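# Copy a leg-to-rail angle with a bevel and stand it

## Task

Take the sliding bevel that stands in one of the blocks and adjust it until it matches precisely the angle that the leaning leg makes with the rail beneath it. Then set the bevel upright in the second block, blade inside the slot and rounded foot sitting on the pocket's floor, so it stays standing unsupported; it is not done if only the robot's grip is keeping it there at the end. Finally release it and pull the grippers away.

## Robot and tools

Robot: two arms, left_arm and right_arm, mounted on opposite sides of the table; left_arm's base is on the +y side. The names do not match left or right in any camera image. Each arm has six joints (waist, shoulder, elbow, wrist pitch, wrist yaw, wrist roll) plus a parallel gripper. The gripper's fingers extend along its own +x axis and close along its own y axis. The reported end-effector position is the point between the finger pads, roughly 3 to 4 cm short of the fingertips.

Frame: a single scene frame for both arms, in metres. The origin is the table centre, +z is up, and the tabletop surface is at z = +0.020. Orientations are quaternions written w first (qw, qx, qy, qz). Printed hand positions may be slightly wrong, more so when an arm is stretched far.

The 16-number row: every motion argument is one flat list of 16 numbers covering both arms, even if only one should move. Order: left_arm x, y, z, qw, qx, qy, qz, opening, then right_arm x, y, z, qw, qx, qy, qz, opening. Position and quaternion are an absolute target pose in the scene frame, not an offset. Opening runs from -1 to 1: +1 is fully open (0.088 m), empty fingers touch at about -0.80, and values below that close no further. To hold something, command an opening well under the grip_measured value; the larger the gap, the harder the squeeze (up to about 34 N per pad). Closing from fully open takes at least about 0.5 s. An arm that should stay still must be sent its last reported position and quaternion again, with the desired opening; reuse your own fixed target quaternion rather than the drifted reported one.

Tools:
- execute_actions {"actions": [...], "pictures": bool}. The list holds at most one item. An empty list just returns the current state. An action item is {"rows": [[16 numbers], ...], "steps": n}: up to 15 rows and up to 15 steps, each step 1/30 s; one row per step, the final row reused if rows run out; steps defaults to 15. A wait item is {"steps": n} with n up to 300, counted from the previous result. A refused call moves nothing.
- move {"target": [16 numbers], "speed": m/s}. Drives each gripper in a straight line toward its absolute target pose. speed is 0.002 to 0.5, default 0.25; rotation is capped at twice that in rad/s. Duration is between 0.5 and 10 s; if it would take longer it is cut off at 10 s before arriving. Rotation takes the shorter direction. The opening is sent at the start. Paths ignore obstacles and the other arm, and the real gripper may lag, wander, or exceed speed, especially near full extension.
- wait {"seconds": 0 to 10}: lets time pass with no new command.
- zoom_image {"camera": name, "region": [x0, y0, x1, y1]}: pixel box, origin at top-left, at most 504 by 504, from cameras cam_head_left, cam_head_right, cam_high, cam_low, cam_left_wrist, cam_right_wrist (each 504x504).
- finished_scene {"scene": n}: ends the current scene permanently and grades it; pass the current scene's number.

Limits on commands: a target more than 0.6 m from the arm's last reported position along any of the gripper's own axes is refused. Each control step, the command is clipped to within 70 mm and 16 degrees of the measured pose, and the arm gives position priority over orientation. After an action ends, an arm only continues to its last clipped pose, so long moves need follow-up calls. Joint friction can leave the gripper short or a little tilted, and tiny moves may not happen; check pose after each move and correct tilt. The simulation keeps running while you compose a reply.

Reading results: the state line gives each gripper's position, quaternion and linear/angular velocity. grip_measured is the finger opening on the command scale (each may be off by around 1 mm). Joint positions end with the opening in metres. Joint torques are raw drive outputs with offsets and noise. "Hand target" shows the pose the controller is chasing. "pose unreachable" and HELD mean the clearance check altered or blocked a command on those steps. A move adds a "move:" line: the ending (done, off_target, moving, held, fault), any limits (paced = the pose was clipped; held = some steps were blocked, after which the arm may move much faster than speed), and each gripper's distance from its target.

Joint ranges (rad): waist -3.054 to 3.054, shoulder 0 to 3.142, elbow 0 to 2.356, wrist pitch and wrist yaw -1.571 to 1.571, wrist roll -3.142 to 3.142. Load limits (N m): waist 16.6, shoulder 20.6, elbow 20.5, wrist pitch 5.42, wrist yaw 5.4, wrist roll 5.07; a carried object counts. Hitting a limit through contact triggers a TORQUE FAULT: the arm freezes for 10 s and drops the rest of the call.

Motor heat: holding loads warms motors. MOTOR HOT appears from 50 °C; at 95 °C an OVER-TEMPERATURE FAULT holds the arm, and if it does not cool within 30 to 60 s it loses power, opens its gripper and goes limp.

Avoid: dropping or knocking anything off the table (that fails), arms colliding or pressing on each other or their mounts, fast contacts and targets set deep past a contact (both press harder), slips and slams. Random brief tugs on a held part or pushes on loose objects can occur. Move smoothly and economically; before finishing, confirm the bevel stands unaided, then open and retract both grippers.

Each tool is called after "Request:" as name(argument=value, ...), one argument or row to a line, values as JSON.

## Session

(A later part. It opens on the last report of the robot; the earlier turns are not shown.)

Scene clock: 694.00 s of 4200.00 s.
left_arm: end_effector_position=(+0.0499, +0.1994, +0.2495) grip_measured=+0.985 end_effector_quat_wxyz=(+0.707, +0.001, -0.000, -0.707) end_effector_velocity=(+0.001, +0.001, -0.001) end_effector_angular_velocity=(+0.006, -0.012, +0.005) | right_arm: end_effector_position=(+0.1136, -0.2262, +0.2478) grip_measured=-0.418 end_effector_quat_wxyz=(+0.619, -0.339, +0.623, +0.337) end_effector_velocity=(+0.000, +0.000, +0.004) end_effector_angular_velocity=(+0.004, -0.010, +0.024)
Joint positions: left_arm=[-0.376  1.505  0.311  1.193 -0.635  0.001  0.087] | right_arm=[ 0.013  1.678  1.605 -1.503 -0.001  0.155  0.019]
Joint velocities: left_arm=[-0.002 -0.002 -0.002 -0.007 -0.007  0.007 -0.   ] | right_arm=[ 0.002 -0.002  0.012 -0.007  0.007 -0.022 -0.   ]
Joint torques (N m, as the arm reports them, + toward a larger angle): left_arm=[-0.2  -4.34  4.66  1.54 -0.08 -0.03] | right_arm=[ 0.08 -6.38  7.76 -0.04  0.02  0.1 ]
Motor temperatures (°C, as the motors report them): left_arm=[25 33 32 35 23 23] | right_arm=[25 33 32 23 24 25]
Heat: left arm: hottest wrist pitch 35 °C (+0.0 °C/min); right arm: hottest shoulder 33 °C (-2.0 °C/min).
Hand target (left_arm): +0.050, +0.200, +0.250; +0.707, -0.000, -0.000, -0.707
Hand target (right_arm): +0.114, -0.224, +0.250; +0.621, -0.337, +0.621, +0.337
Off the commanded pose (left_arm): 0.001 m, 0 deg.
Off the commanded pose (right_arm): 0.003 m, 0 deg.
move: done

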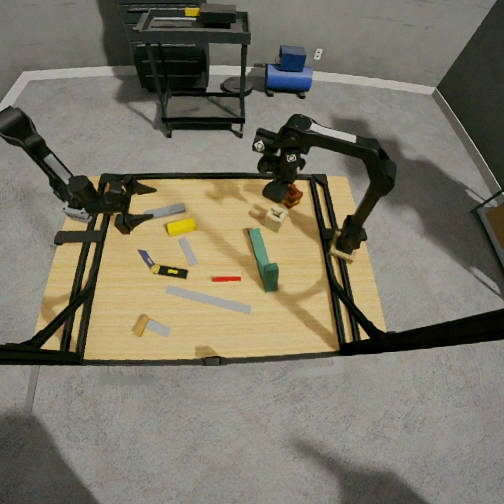

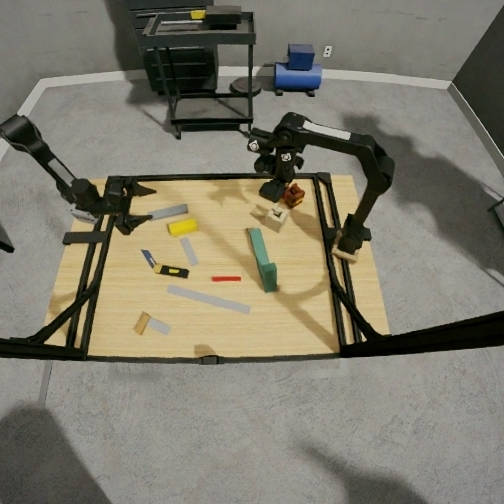

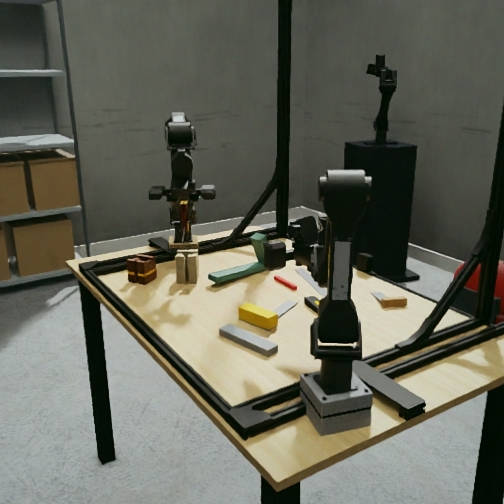

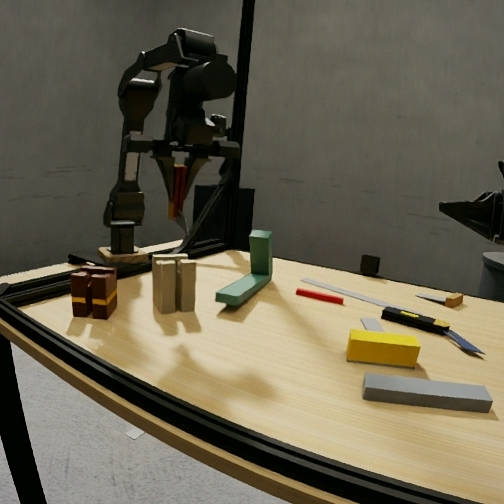

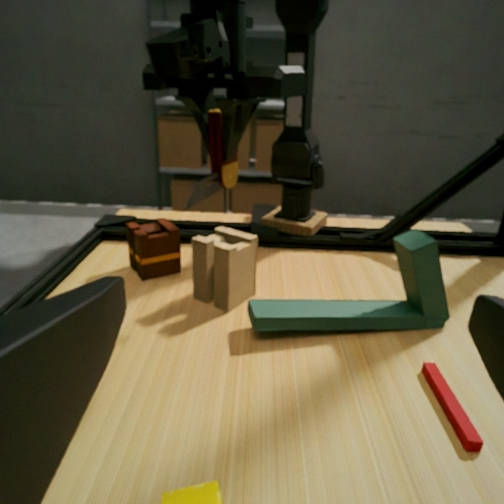

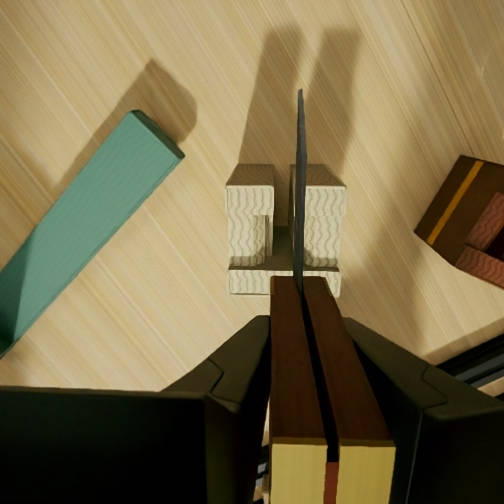

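Request:
move(
  target=[0.05,0.2,0.25,0.707,0,0,-0.707,1, 0.0,-0.185,0.22,0.7002,-0.0984,0.7002,0.0984,-0.65],
  speed=0.15,
)

Scene clock: 709.60 s of 4200.00 s.
left_arm: end_effector_position=(+0.0501, +0.1996, +0.2493) grip_measured=+0.985 end_effector_quat_wxyz=(+0.707, +0.002, -0.000, -0.707) end_effector_velocity=(+0.001, +0.001, -0.001) end_effector_angular_velocity=(+0.006, -0.012, +0.005) | right_arm: end_effector_position=(-0.0000, -0.1856, +0.2238) grip_measured=-0.418 end_effector_quat_wxyz=(+0.701, -0.094, +0.700, +0.104) end_effector_velocity=(-0.000, -0.002, +0.000) end_effector_angular_velocity=(-0.007, +0.008, -0.010)
Joint positions: left_arm=[-0.376  1.505  0.31   1.193 -0.636  0.001  0.087] | right_arm=[ 0.41   1.709  1.544 -1.391 -0.001  1.269  0.019]
Joint velocities: left_arm=[-0.002 -0.002 -0.002 -0.007 -0.007  0.007 -0.   ] | right_arm=[-0.002 -0.002 -0.002 -0.007 -0.007  0.007 -0.   ]
Joint torques (N m, as the arm reports them, + toward a larger angle): left_arm=[-0.17 -4.3   4.71  1.53 -0.07 -0.02] | right_arm=[ 0.35 -6.05  5.81  0.29  0.05  0.14]
Motor temperatures (°C, as the motors report them): left_arm=[25 33 32 35 23 23] | right_arm=[25 33 32 23 24 25]
Heat: left arm: hottest wrist pitch 35 °C (+1.0 °C/min); right arm: hottest shoulder 33 °C (-2.0 °C/min).
Hand target (left_arm): +0.050, +0.200, +0.250; +0.707, +0.000, +0.000, -0.707
Hand target (right_arm): -0.001, -0.185, +0.220; +0.700, -0.097, +0.700, +0.100
Off the commanded pose (left_arm): 0.001 m, 0 deg.
Off the commanded pose (right_arm): 0.004 m, 1 deg.
move: done

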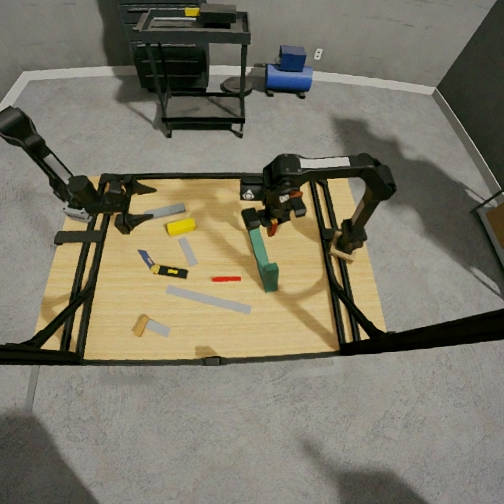

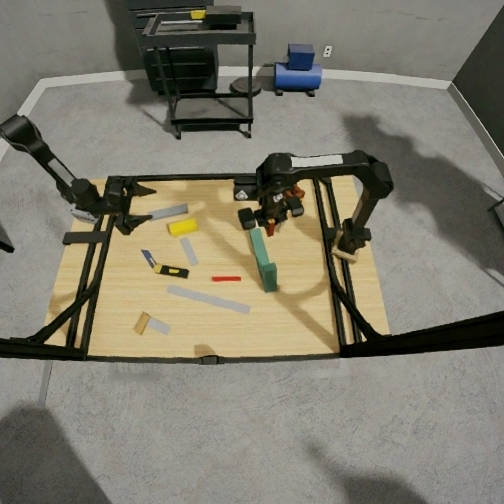

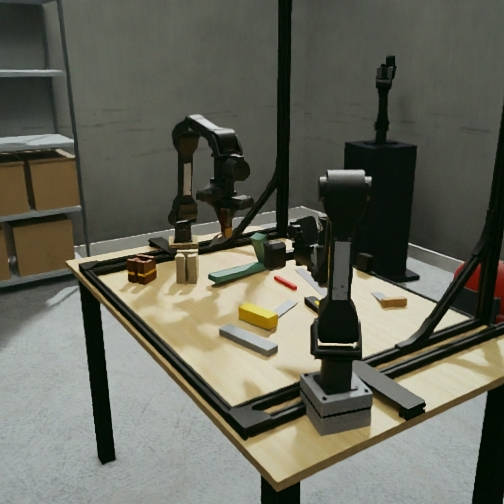

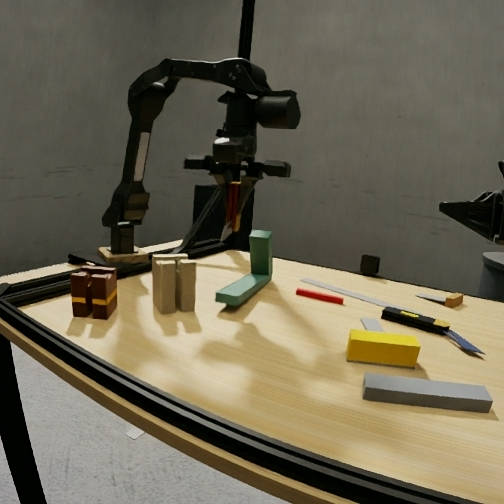

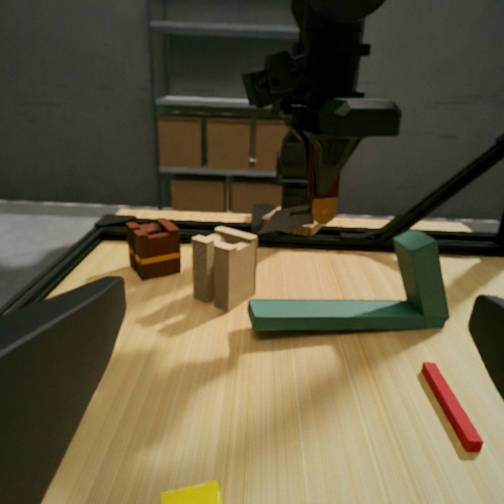

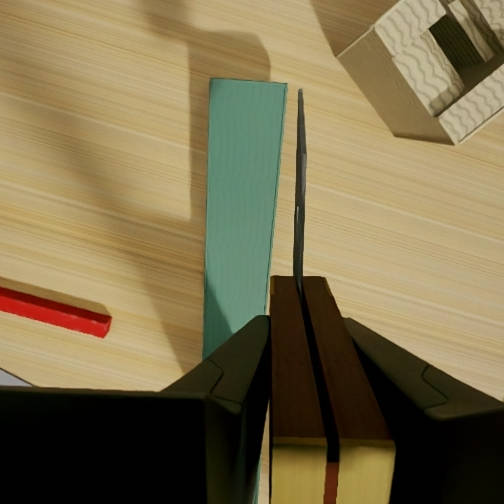

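Request:
move(
  target=[-0.09,0.05,0.14,0.7373,0,0,-0.6756,1, -0.018,-0.1714,0.17,0.6387,-0.0867,0.7611,0.0728,-0.65],
  speed=0.15,
)

Scene clock: 771.70 s of 4200.00 s.
left_arm: end_effector_position=(-0.0895, +0.0513, +0.1440) grip_measured=+0.985 end_effector_quat_wxyz=(+0.737, -0.004, -0.000, -0.676) end_effector_velocity=(-0.000, +0.001, -0.004) end_effector_angular_velocity=(+0.009, -0.001, +0.005) | right_arm: end_effector_position=(-0.0186, -0.1706, +0.1746) grip_measured=-0.418 end_effector_quat_wxyz=(+0.641, -0.085, +0.759, +0.081) end_effector_velocity=(-0.005, -0.002, +0.003) end_effector_angular_velocity=(-0.002, +0.036, -0.011)
Joint positions: left_arm=[-0.456  2.469  1.216  1.26  -0.803  0.001  0.087] | right_arm=[ 0.393  1.805  1.455 -1.251 -0.164  1.294  0.019]
Joint velocities: left_arm=[-0.002  0.007  0.002 -0.007 -0.007 -0.007  0.   ] | right_arm=[-0.002 -0.007 -0.002 -0.007 -0.037  0.007 -0.   ]
Joint torques (N m, as the arm reports them, + toward a larger angle): left_arm=[-0.29 -8.79  5.38  1.26 -0.1   0.05] | right_arm=[-0.3  -6.65  5.11  0.22 -0.21  0.12]
Motor temperatures (°C, as the motors report them): left_arm=[25 33 32 35 23 23] | right_arm=[25 34 31 24 24 25]
Heat: left arm: hottest wrist pitch 35 °C (+0.0 °C/min); right arm: hottest shoulder 34 °C (+1.0 °C/min).
Hand target (left_arm): -0.091, +0.051, +0.140; +0.737, -0.000, -0.001, -0.676
Hand target (right_arm): -0.018, -0.172, +0.170; +0.639, -0.087, +0.761, +0.073
Off the commanded pose (left_arm): 0.004 m, 0 deg.
Off the commanded pose (right_arm): 0.005 m, 1 deg.
move: done

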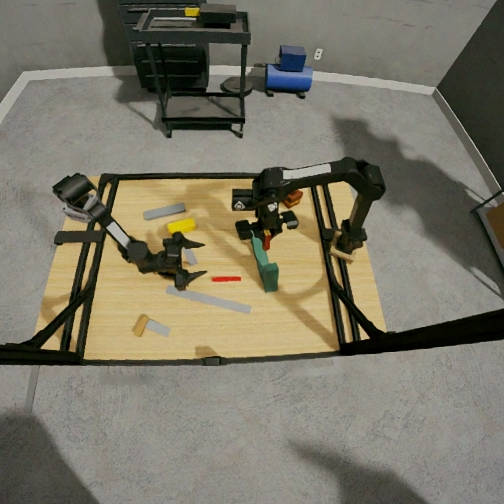

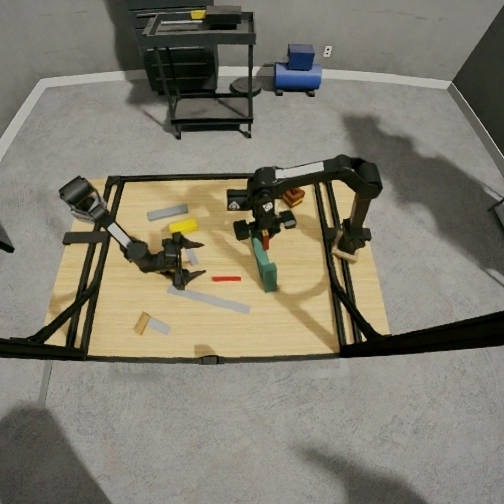

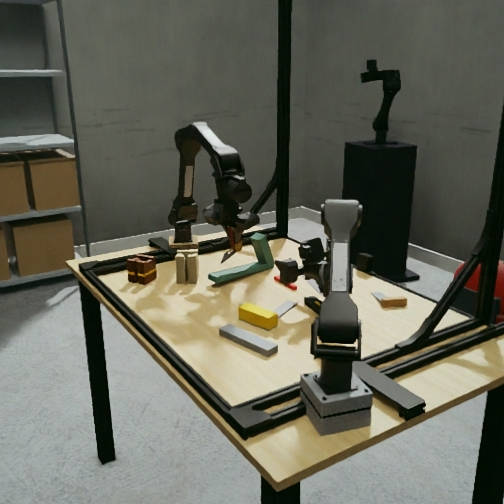

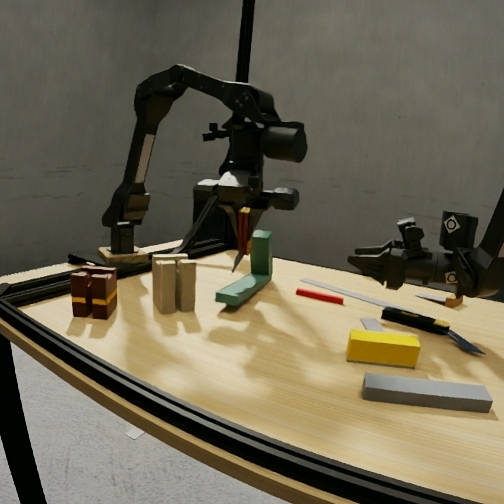

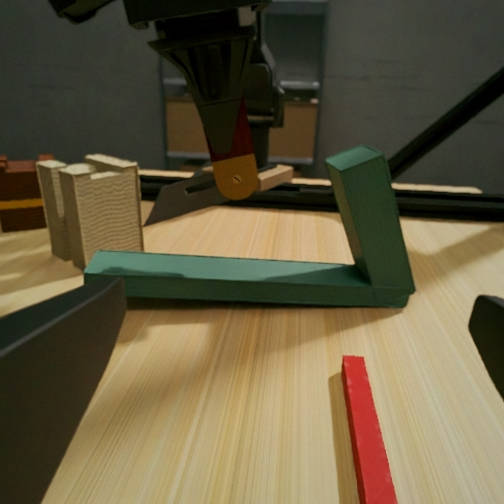

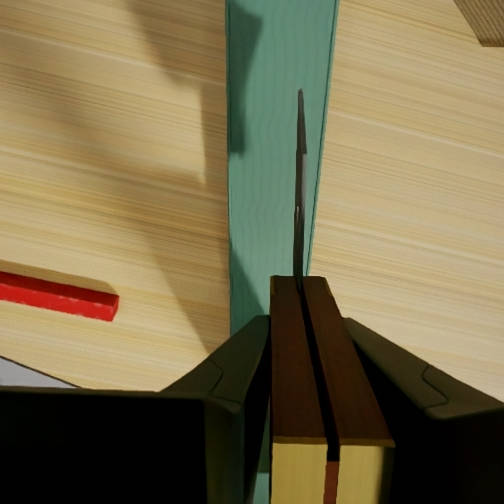

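Request:
execute_actions(
  actions=[],
)

Scene clock: 807.10 s of 4200.00 s.
left_arm: end_effector_position=(-0.0902, +0.0513, +0.1418) grip_measured=+0.985 end_effector_quat_wxyz=(+0.737, -0.001, -0.000, -0.676) end_effector_velocity=(-0.000, +0.000, +0.001) end_effector_angular_velocity=(+0.001, +0.006, +0.005) | right_arm: end_effector_position=(-0.0183, -0.1713, +0.1721) grip_measured=-0.418 end_effector_quat_wxyz=(+0.640, -0.087, +0.759, +0.077) end_effector_velocity=(+0.002, -0.005, +0.000) end_effector_angular_velocity=(-0.023, -0.007, -0.009)
Joint positions: left_arm=[-0.457  2.475  1.22   1.259 -0.803  0.001  0.087] | right_arm=[ 0.391  1.81   1.451 -1.251 -0.164  1.295  0.019]
Joint velocities: left_arm=[-0.002 -0.002  0.002 -0.007 -0.007 -0.007 -0.   ] | right_arm=[-0.002 -0.002 -0.002 -0.022  0.007  0.007 -0.   ]
Joint torques (N m, as the arm reports them, + toward a larger angle): left_arm=[-0.22 -9.49  5.08  1.33 -0.09  0.04] | right_arm=[-0.21 -7.25  5.57  0.14 -0.21  0.08]
Motor temperatures (°C, as the motors report them): left_arm=[25 39 32 34 23 23] | right_arm=[25 35 30 23 24 25]
Heat: left arm: hottest shoulder 39 °C (+4.1 °C/min); right arm: hottest shoulder 35 °C (+1.0 °C/min).
Hand target (left_arm): -0.091, +0.051, +0.140; +0.737, -0.000, -0.001, -0.676
Hand target (right_arm): -0.018, -0.172, +0.170; +0.639, -0.087, +0.761, +0.073
Off the commanded pose (left_arm): 0.002 m, 0 deg.
Off the commanded pose (right_arm): 0.002 m, 1 deg.
Steps of this call (steps 1 to 1062: nothing new was sent). Readings (end_effector_position):
1: left_arm (-0.0895, +0.0512, +0.1441) | right_arm (-0.0186, -0.1706, +0.1746)
2: left_arm (-0.0895, +0.0513, +0.1438) | right_arm (-0.0186, -0.1706, +0.1746)
4: left_arm (-0.0895, +0.0513, +0.1436) | right_arm (-0.0186, -0.1706, +0.1746)
8: left_arm (-0.0895, +0.0513, +0.1436) | right_arm (-0.0186, -0.1706, +0.1746)
1062: the state above

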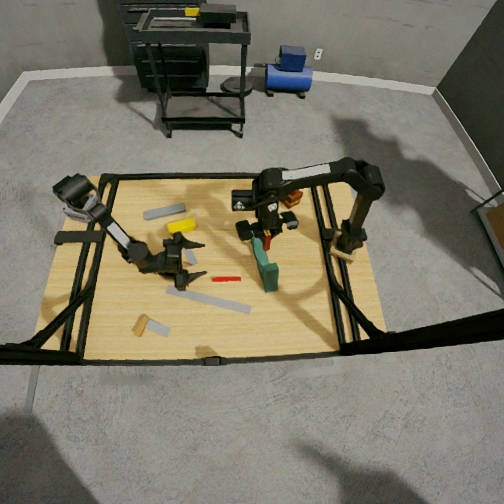

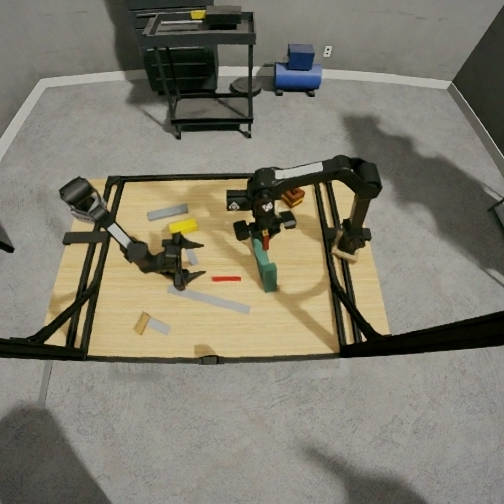

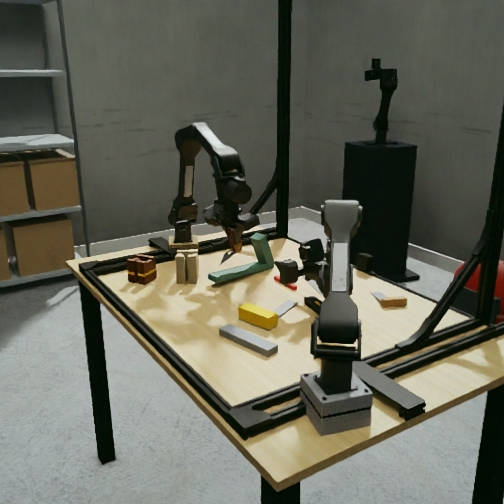

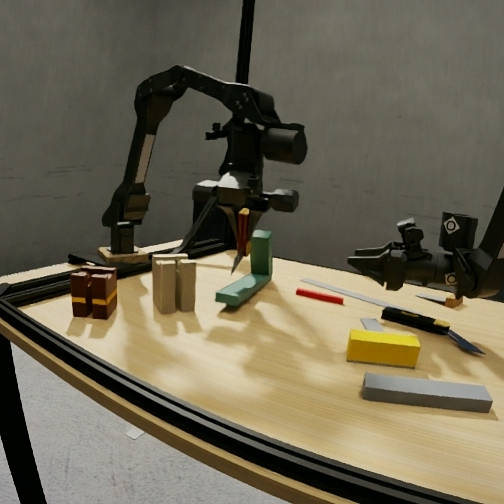

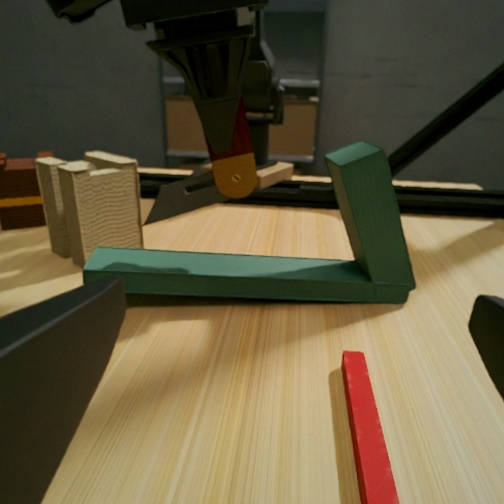

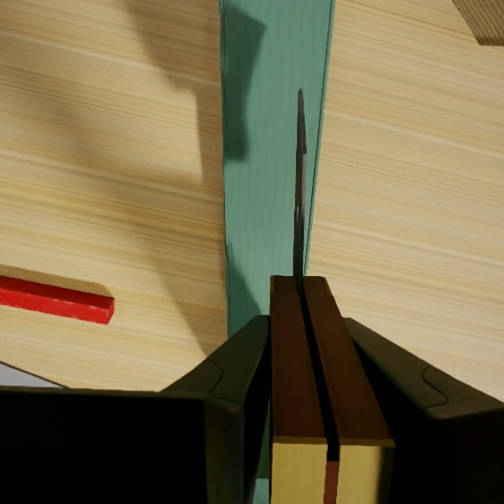

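Request:
move(
  target=[-0.091,0.051,0.14,0.737,0,0,-0.676,1, -0.0196,-0.1646,0.148,0.6387,-0.0867,0.7611,0.0728,-0.65],
  speed=0.03,
)

Scene clock: 826.60 s of 4200.00 s.
left_arm: end_effector_position=(-0.0902, +0.0512, +0.1410) grip_measured=+0.985 end_effector_quat_wxyz=(+0.737, -0.001, -0.000, -0.676) end_effector_velocity=(-0.003, +0.000, +0.003) end_effector_angular_velocity=(-0.010, +0.015, -0.010) | right_arm: end_effector_position=(-0.0179, -0.1633, +0.1531) grip_measured=-0.418 end_effector_quat_wxyz=(+0.641, -0.082, +0.759, +0.079) end_effector_velocity=(-0.002, -0.000, -0.001) end_effector_angular_velocity=(+0.006, +0.008, +0.024)
Joint positions: left_arm=[-0.457  2.477  1.221  1.259 -0.804  0.001  0.087] | right_arm=[ 0.391  1.844  1.418 -1.175 -0.165  1.3    0.019]
Joint velocities: left_arm=[-0.002 -0.002  0.002  0.007  0.007 -0.007  0.   ] | right_arm=[ 0.002 -0.002 -0.007  0.007 -0.007 -0.022  0.   ]
Joint torques (N m, as the arm reports them, + toward a larger angle): left_arm=[-0.09 -9.78  4.85  1.29 -0.05 -0.02] | right_arm=[ 0.3  -6.88  5.06  0.23 -0.21  0.12]
Motor temperatures (°C, as the motors report them): left_arm=[25 41 32 34 23 23] | right_arm=[25 35 30 23 24 25]
Heat: left arm: hottest shoulder 41 °C (+6.0 °C/min); right arm: hottest shoulder 35 °C (+1.0 °C/min).
Hand target (left_arm): -0.091, +0.051, +0.140; +0.737, +0.000, +0.000, -0.676
Hand target (right_arm): -0.020, -0.165, +0.148; +0.639, -0.087, +0.761, +0.073
Off the commanded pose (left_arm): 0.001 m, 0 deg.
Off the commanded pose (right_arm): 0.005 m, 1 deg.
move: done

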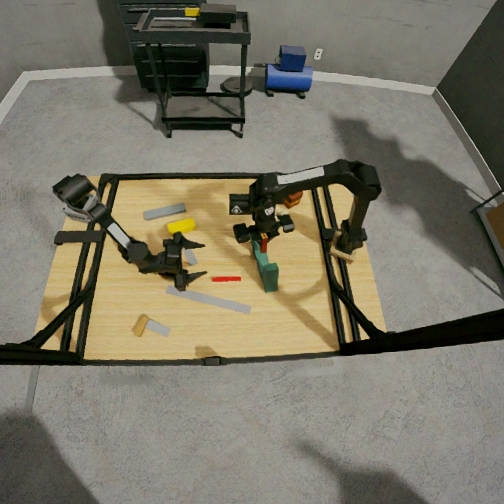

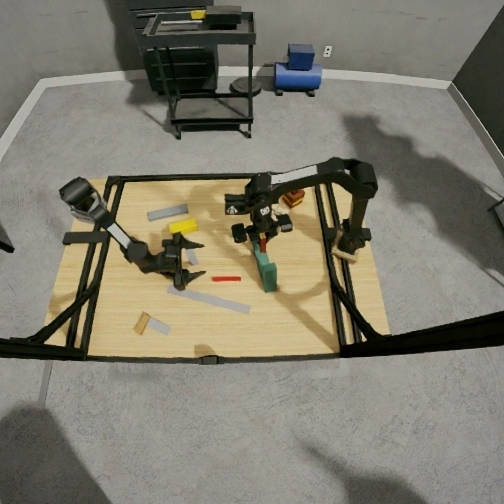

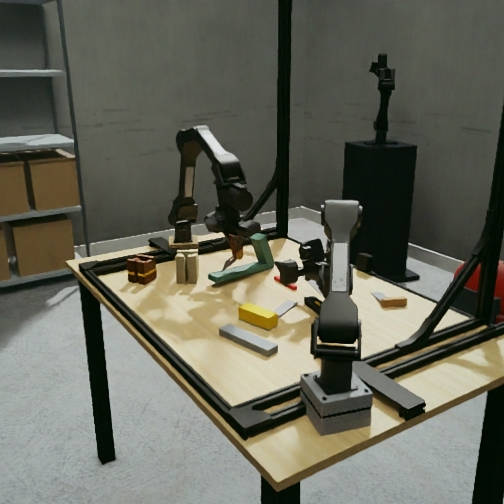

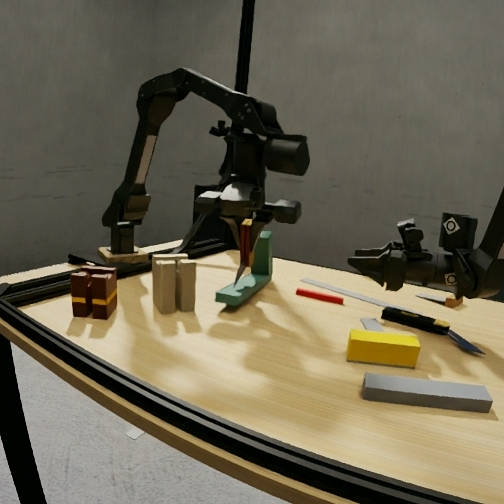

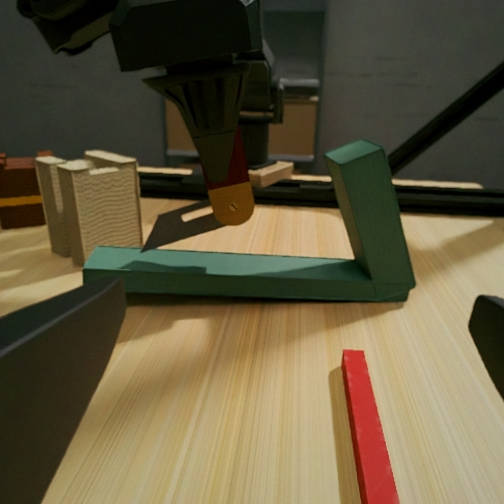

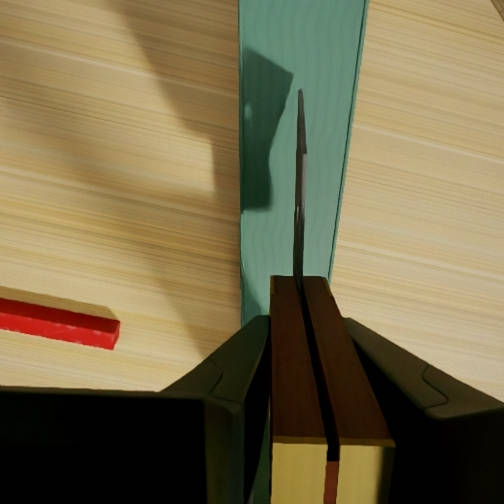

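Request:
move(
  target=[-0.091,0.051,0.14,0.737,0,0,-0.676,1, -0.039,-0.169,0.133,0.6387,-0.0867,0.7611,0.0728,-0.65],
  speed=0.015,
)

Request:
zoom_image(
  camera="cam_left_wrist",
  region=[120,100,440,320],
)

Scene clock: 839.03 s of 4200.00 s.
left_arm: end_effector_position=(-0.0904, +0.0513, +0.1407) grip_measured=+0.985 end_effector_quat_wxyz=(+0.737, -0.000, -0.000, -0.676) end_effector_velocity=(+0.003, -0.000, -0.001) end_effector_angular_velocity=(+0.006, -0.012, +0.010) | right_arm: end_effector_position=(-0.0361, -0.1656, +0.1370) grip_measured=-0.418 end_effector_quat_wxyz=(+0.642, -0.082, +0.758, +0.078) end_effector_velocity=(+0.004, -0.002, -0.000) end_effector_angular_velocity=(-0.008, -0.022, -0.009)
Joint positions: left_arm=[-0.458  2.478  1.221  1.258 -0.804  0.001  0.087] | right_arm=[ 0.446  1.846  1.355 -1.101 -0.164  1.358  0.019]
Joint velocities: left_arm=[ 0.002 -0.002 -0.002 -0.007 -0.007  0.007 -0.   ] | right_arm=[-0.002 -0.002 -0.002 -0.007  0.022  0.007 -0.   ]
Joint torques (N m, as the arm reports them, + toward a larger angle): left_arm=[-0.13 -9.91  4.84  1.3  -0.04 -0.01] | right_arm=[ 0.48 -7.74  4.3   0.19 -0.37  0.08]
Motor temperatures (°C, as the motors report them): left_arm=[25 42 32 34 23 23] | right_arm=[25 35 30 23 24 25]
Heat: left arm: hottest shoulder 42 °C (+7.1 °C/min); right arm: hottest shoulder 35 °C (+1.0 °C/min).
Hand target (left_arm): -0.091, +0.051, +0.140; +0.737, +0.000, -0.000, -0.676
Hand target (right_arm): -0.039, -0.169, +0.133; +0.639, -0.087, +0.761, +0.073
Off the commanded pose (left_arm): 0.001 m, 0 deg.
Off the commanded pose (right_arm): 0.006 m, 1 deg.
move: done

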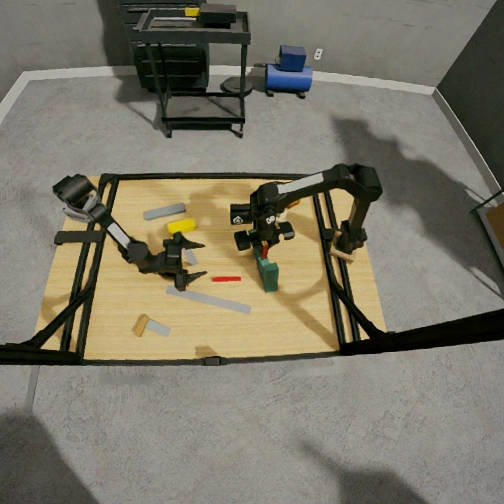

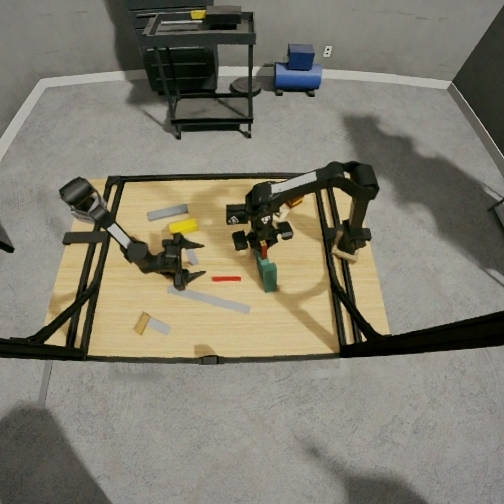

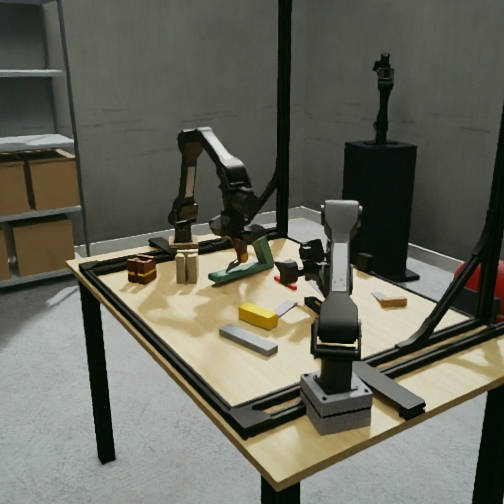

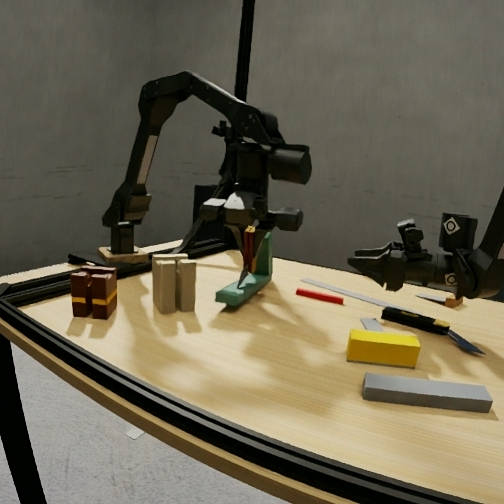

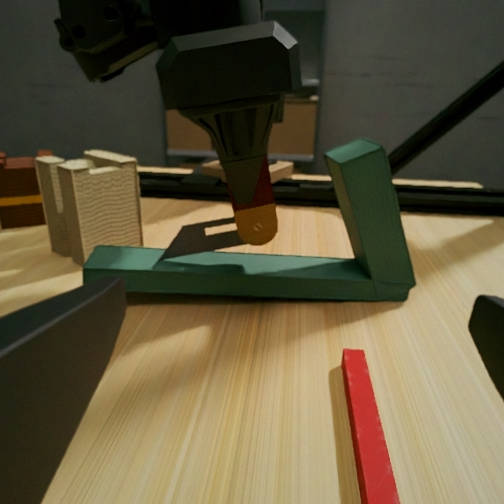

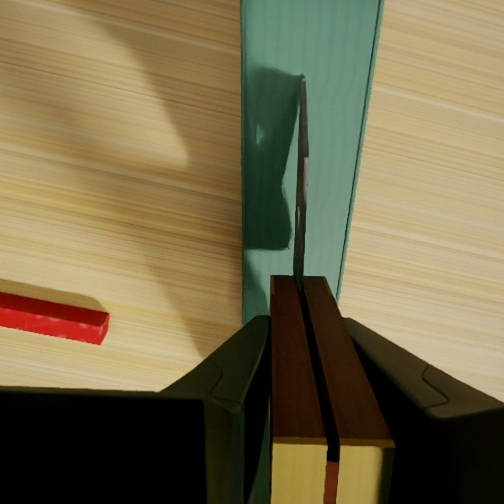

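Region (120, 100, 440, 320) of cam_left_wrist's 504x504 image, scaled by 1.575, with more detail than that image has; it fills the top 346 rows of this view, and the rest is white.

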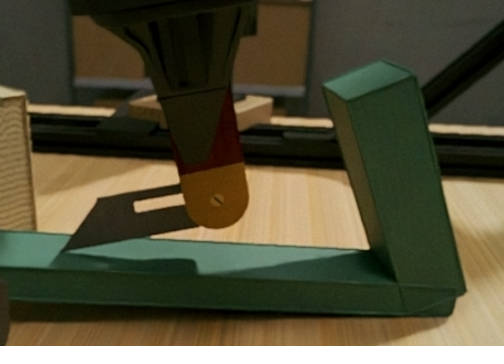

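Request:
move(
  target=[-0.091,0.051,0.14,0.737,0,0,-0.676,1, -0.071,-0.1764,0.121,0.5910,-0.0910,0.7988,0.0673,-0.65],
  speed=0.012,
)

Request:
zoom_image(
  camera="cam_left_wrist",
  region=[180,100,440,320],
)

Scene clock: 904.53 s of 4200.00 s.
left_arm: end_effector_position=(-0.0907, +0.0513, +0.1394) grip_measured=+0.985 end_effector_quat_wxyz=(+0.737, +0.001, -0.000, -0.676) end_effector_velocity=(-0.000, +0.000, -0.002) end_effector_angular_velocity=(+0.005, +0.002, +0.005) | right_arm: end_effector_position=(-0.0680, -0.1727, +0.1273) grip_measured=-0.418 end_effector_quat_wxyz=(+0.595, -0.083, +0.796, +0.076) end_effector_velocity=(+0.002, -0.002, -0.000) end_effector_angular_velocity=(-0.005, -0.007, +0.005)
Joint positions: left_arm=[-0.458  2.481  1.222  1.257 -0.804  0.001  0.087] | right_arm=[ 0.49   1.848  1.301 -1.05  -0.284  1.399  0.019]
Joint velocities: left_arm=[-0.002  0.002  0.002 -0.007 -0.007 -0.007 -0.   ] | right_arm=[-0.002 -0.002 -0.002 -0.007  0.007 -0.007 -0.   ]
Joint torques (N m, as the arm reports them, + toward a larger angle): left_arm=[ -0.07 -10.26   4.65   1.38  -0.04   0.  ] | right_arm=[ 0.55 -6.51  4.18  0.17 -0.54  0.1 ]
Motor temperatures (°C, as the motors report them): left_arm=[25 45 32 34 23 23] | right_arm=[25 36 29 23 24 25]
Heat: left arm: hottest shoulder 45 °C (+3.0 °C/min); right arm: hottest shoulder 36 °C (+1.0 °C/min).
Hand target (left_arm): -0.091, +0.051, +0.140; +0.737, -0.000, -0.000, -0.676
Hand target (right_arm): -0.071, -0.177, +0.121; +0.591, -0.091, +0.799, +0.067
Off the commanded pose (left_arm): 0.001 m, 0 deg.
Off the commanded pose (right_arm): 0.008 m, 1 deg.
move: done

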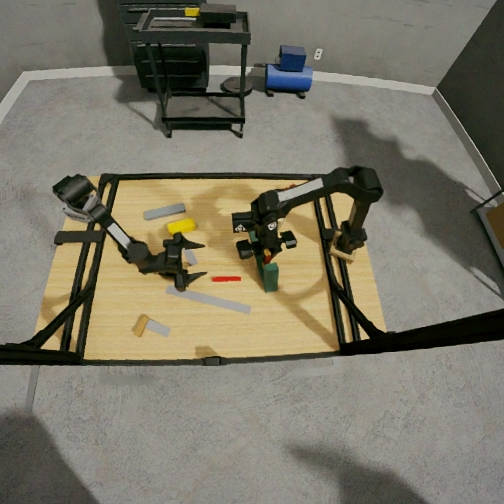

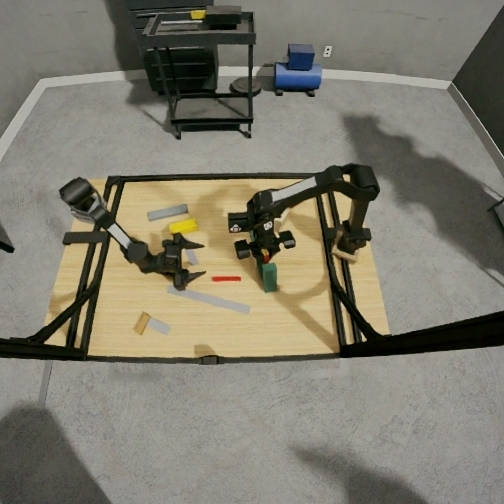

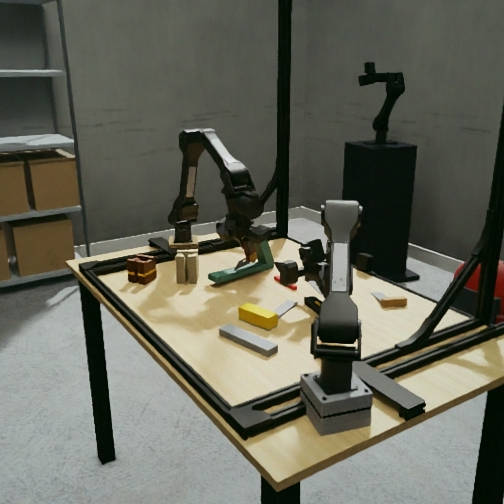

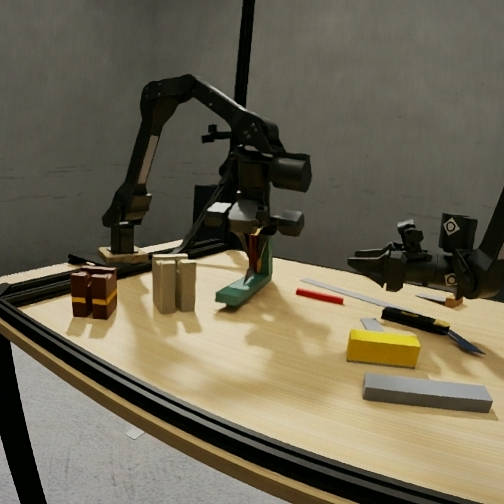

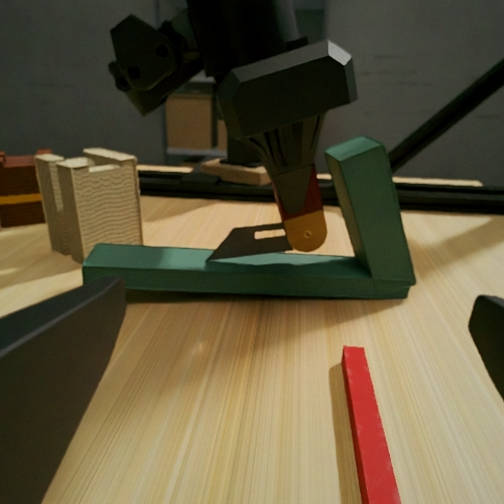

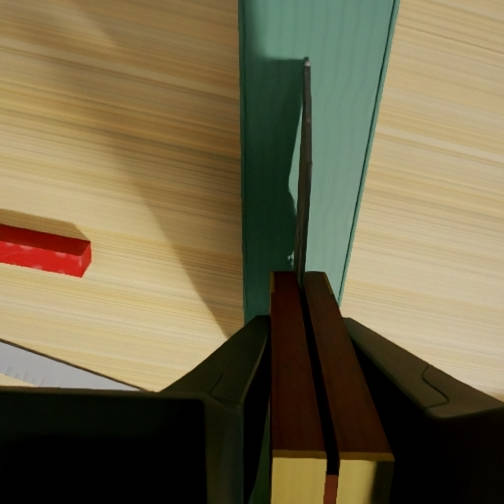

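Region (180, 100, 440, 320) of cam_left_wrist's 504x504 image, scaled by 1.938, with more detail than that image has; it fills the top 426 rows of this view, and the rest is white.

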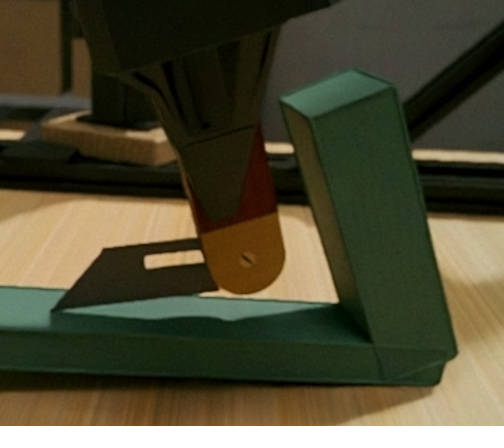

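Request:
move(
  target=[-0.091,0.051,0.14,0.737,0,0,-0.676,1, -0.080,-0.1784,0.114,0.5699,-0.0927,0.8139,0.0649,-0.65],
  speed=0.008,
)

Request:
zoom_image(
  camera="cam_left_wrist",
  region=[200,110,420,300],
)

Scene clock: 943.47 s of 4200.00 s.
left_arm: end_effector_position=(-0.0907, +0.0513, +0.1390) grip_measured=+0.985 end_effector_quat_wxyz=(+0.737, +0.001, -0.000, -0.676) end_effector_velocity=(+0.003, +0.002, -0.002) end_effector_angular_velocity=(+0.010, -0.015, +0.020) | right_arm: end_effector_position=(-0.0771, -0.1739, +0.1219) grip_measured=-0.418 end_effector_quat_wxyz=(+0.574, -0.083, +0.811, +0.077) end_effector_velocity=(-0.000, -0.003, -0.001) end_effector_angular_velocity=(-0.010, +0.007, +0.004)
Joint positions: left_arm=[-0.458  2.482  1.223  1.257 -0.804  0.     0.087] | right_arm=[ 0.495  1.857  1.279 -1.021 -0.337  1.4    0.019]
Joint velocities: left_arm=[-0.002 -0.002 -0.007 -0.007 -0.022  0.007  0.   ] | right_arm=[-0.002 -0.002 -0.007 -0.007 -0.007 -0.007 -0.   ]
Joint torques (N m, as the arm reports them, + toward a larger angle): left_arm=[ -0.06 -10.4    4.6    1.41  -0.03   0.  ] | right_arm=[ 0.51 -5.93  4.12  0.17 -0.54  0.13]
Motor temperatures (°C, as the motors report them): left_arm=[25 47 31 34 23 23] | right_arm=[25 35 29 23 24 25]
Heat: left arm: hottest shoulder 47 °C (+3.0 °C/min); right arm: hottest shoulder 35 °C (-1.0 °C/min).
Hand target (left_arm): -0.091, +0.051, +0.140; +0.737, -0.000, +0.000, -0.676
Hand target (right_arm): -0.080, -0.179, +0.114; +0.570, -0.093, +0.814, +0.065
Off the commanded pose (left_arm): 0.001 m, 0 deg.
Off the commanded pose (right_arm): 0.010 m, 2 deg.
move: off_target (right_arm)

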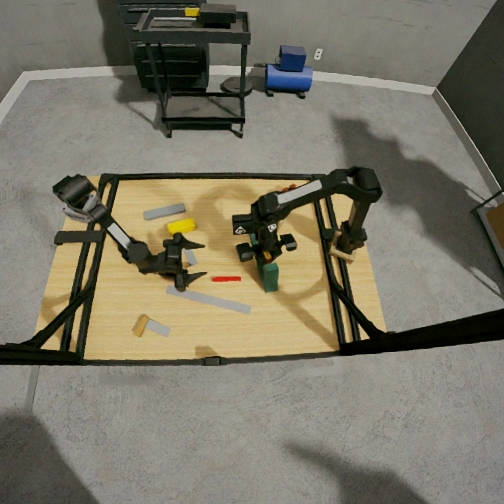

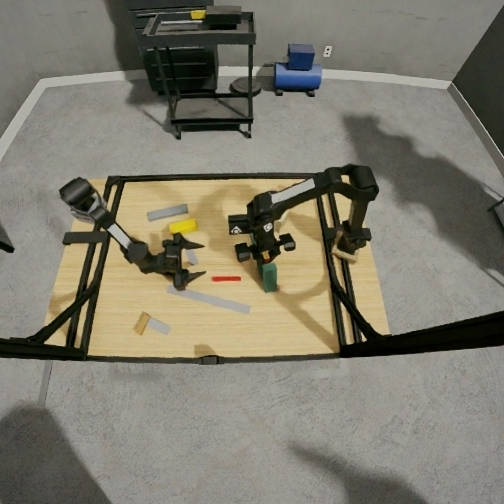

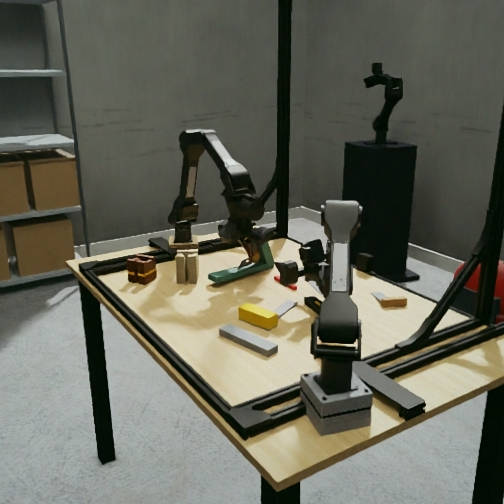

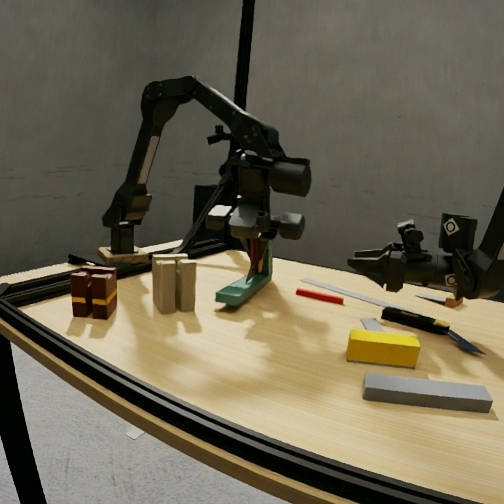

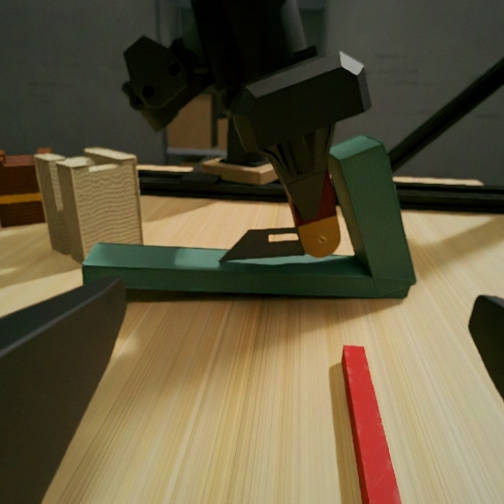

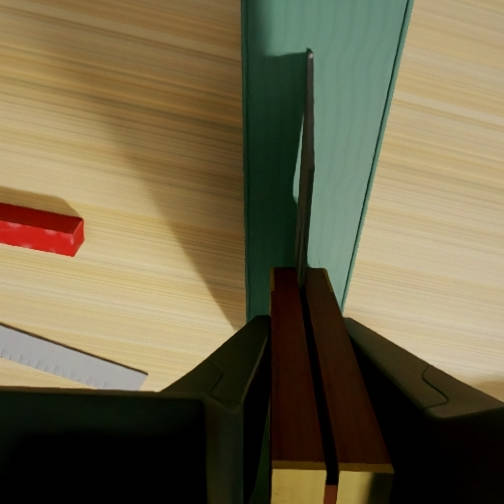

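Region (200, 110, 420, 300) of cam_left_wrist's 504x504 image, scaled by 2.291, with more detail than that image has; it fills the top 435 rows of this view, and the rest is white.

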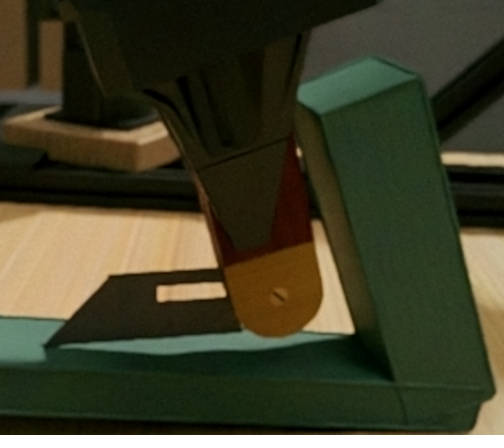

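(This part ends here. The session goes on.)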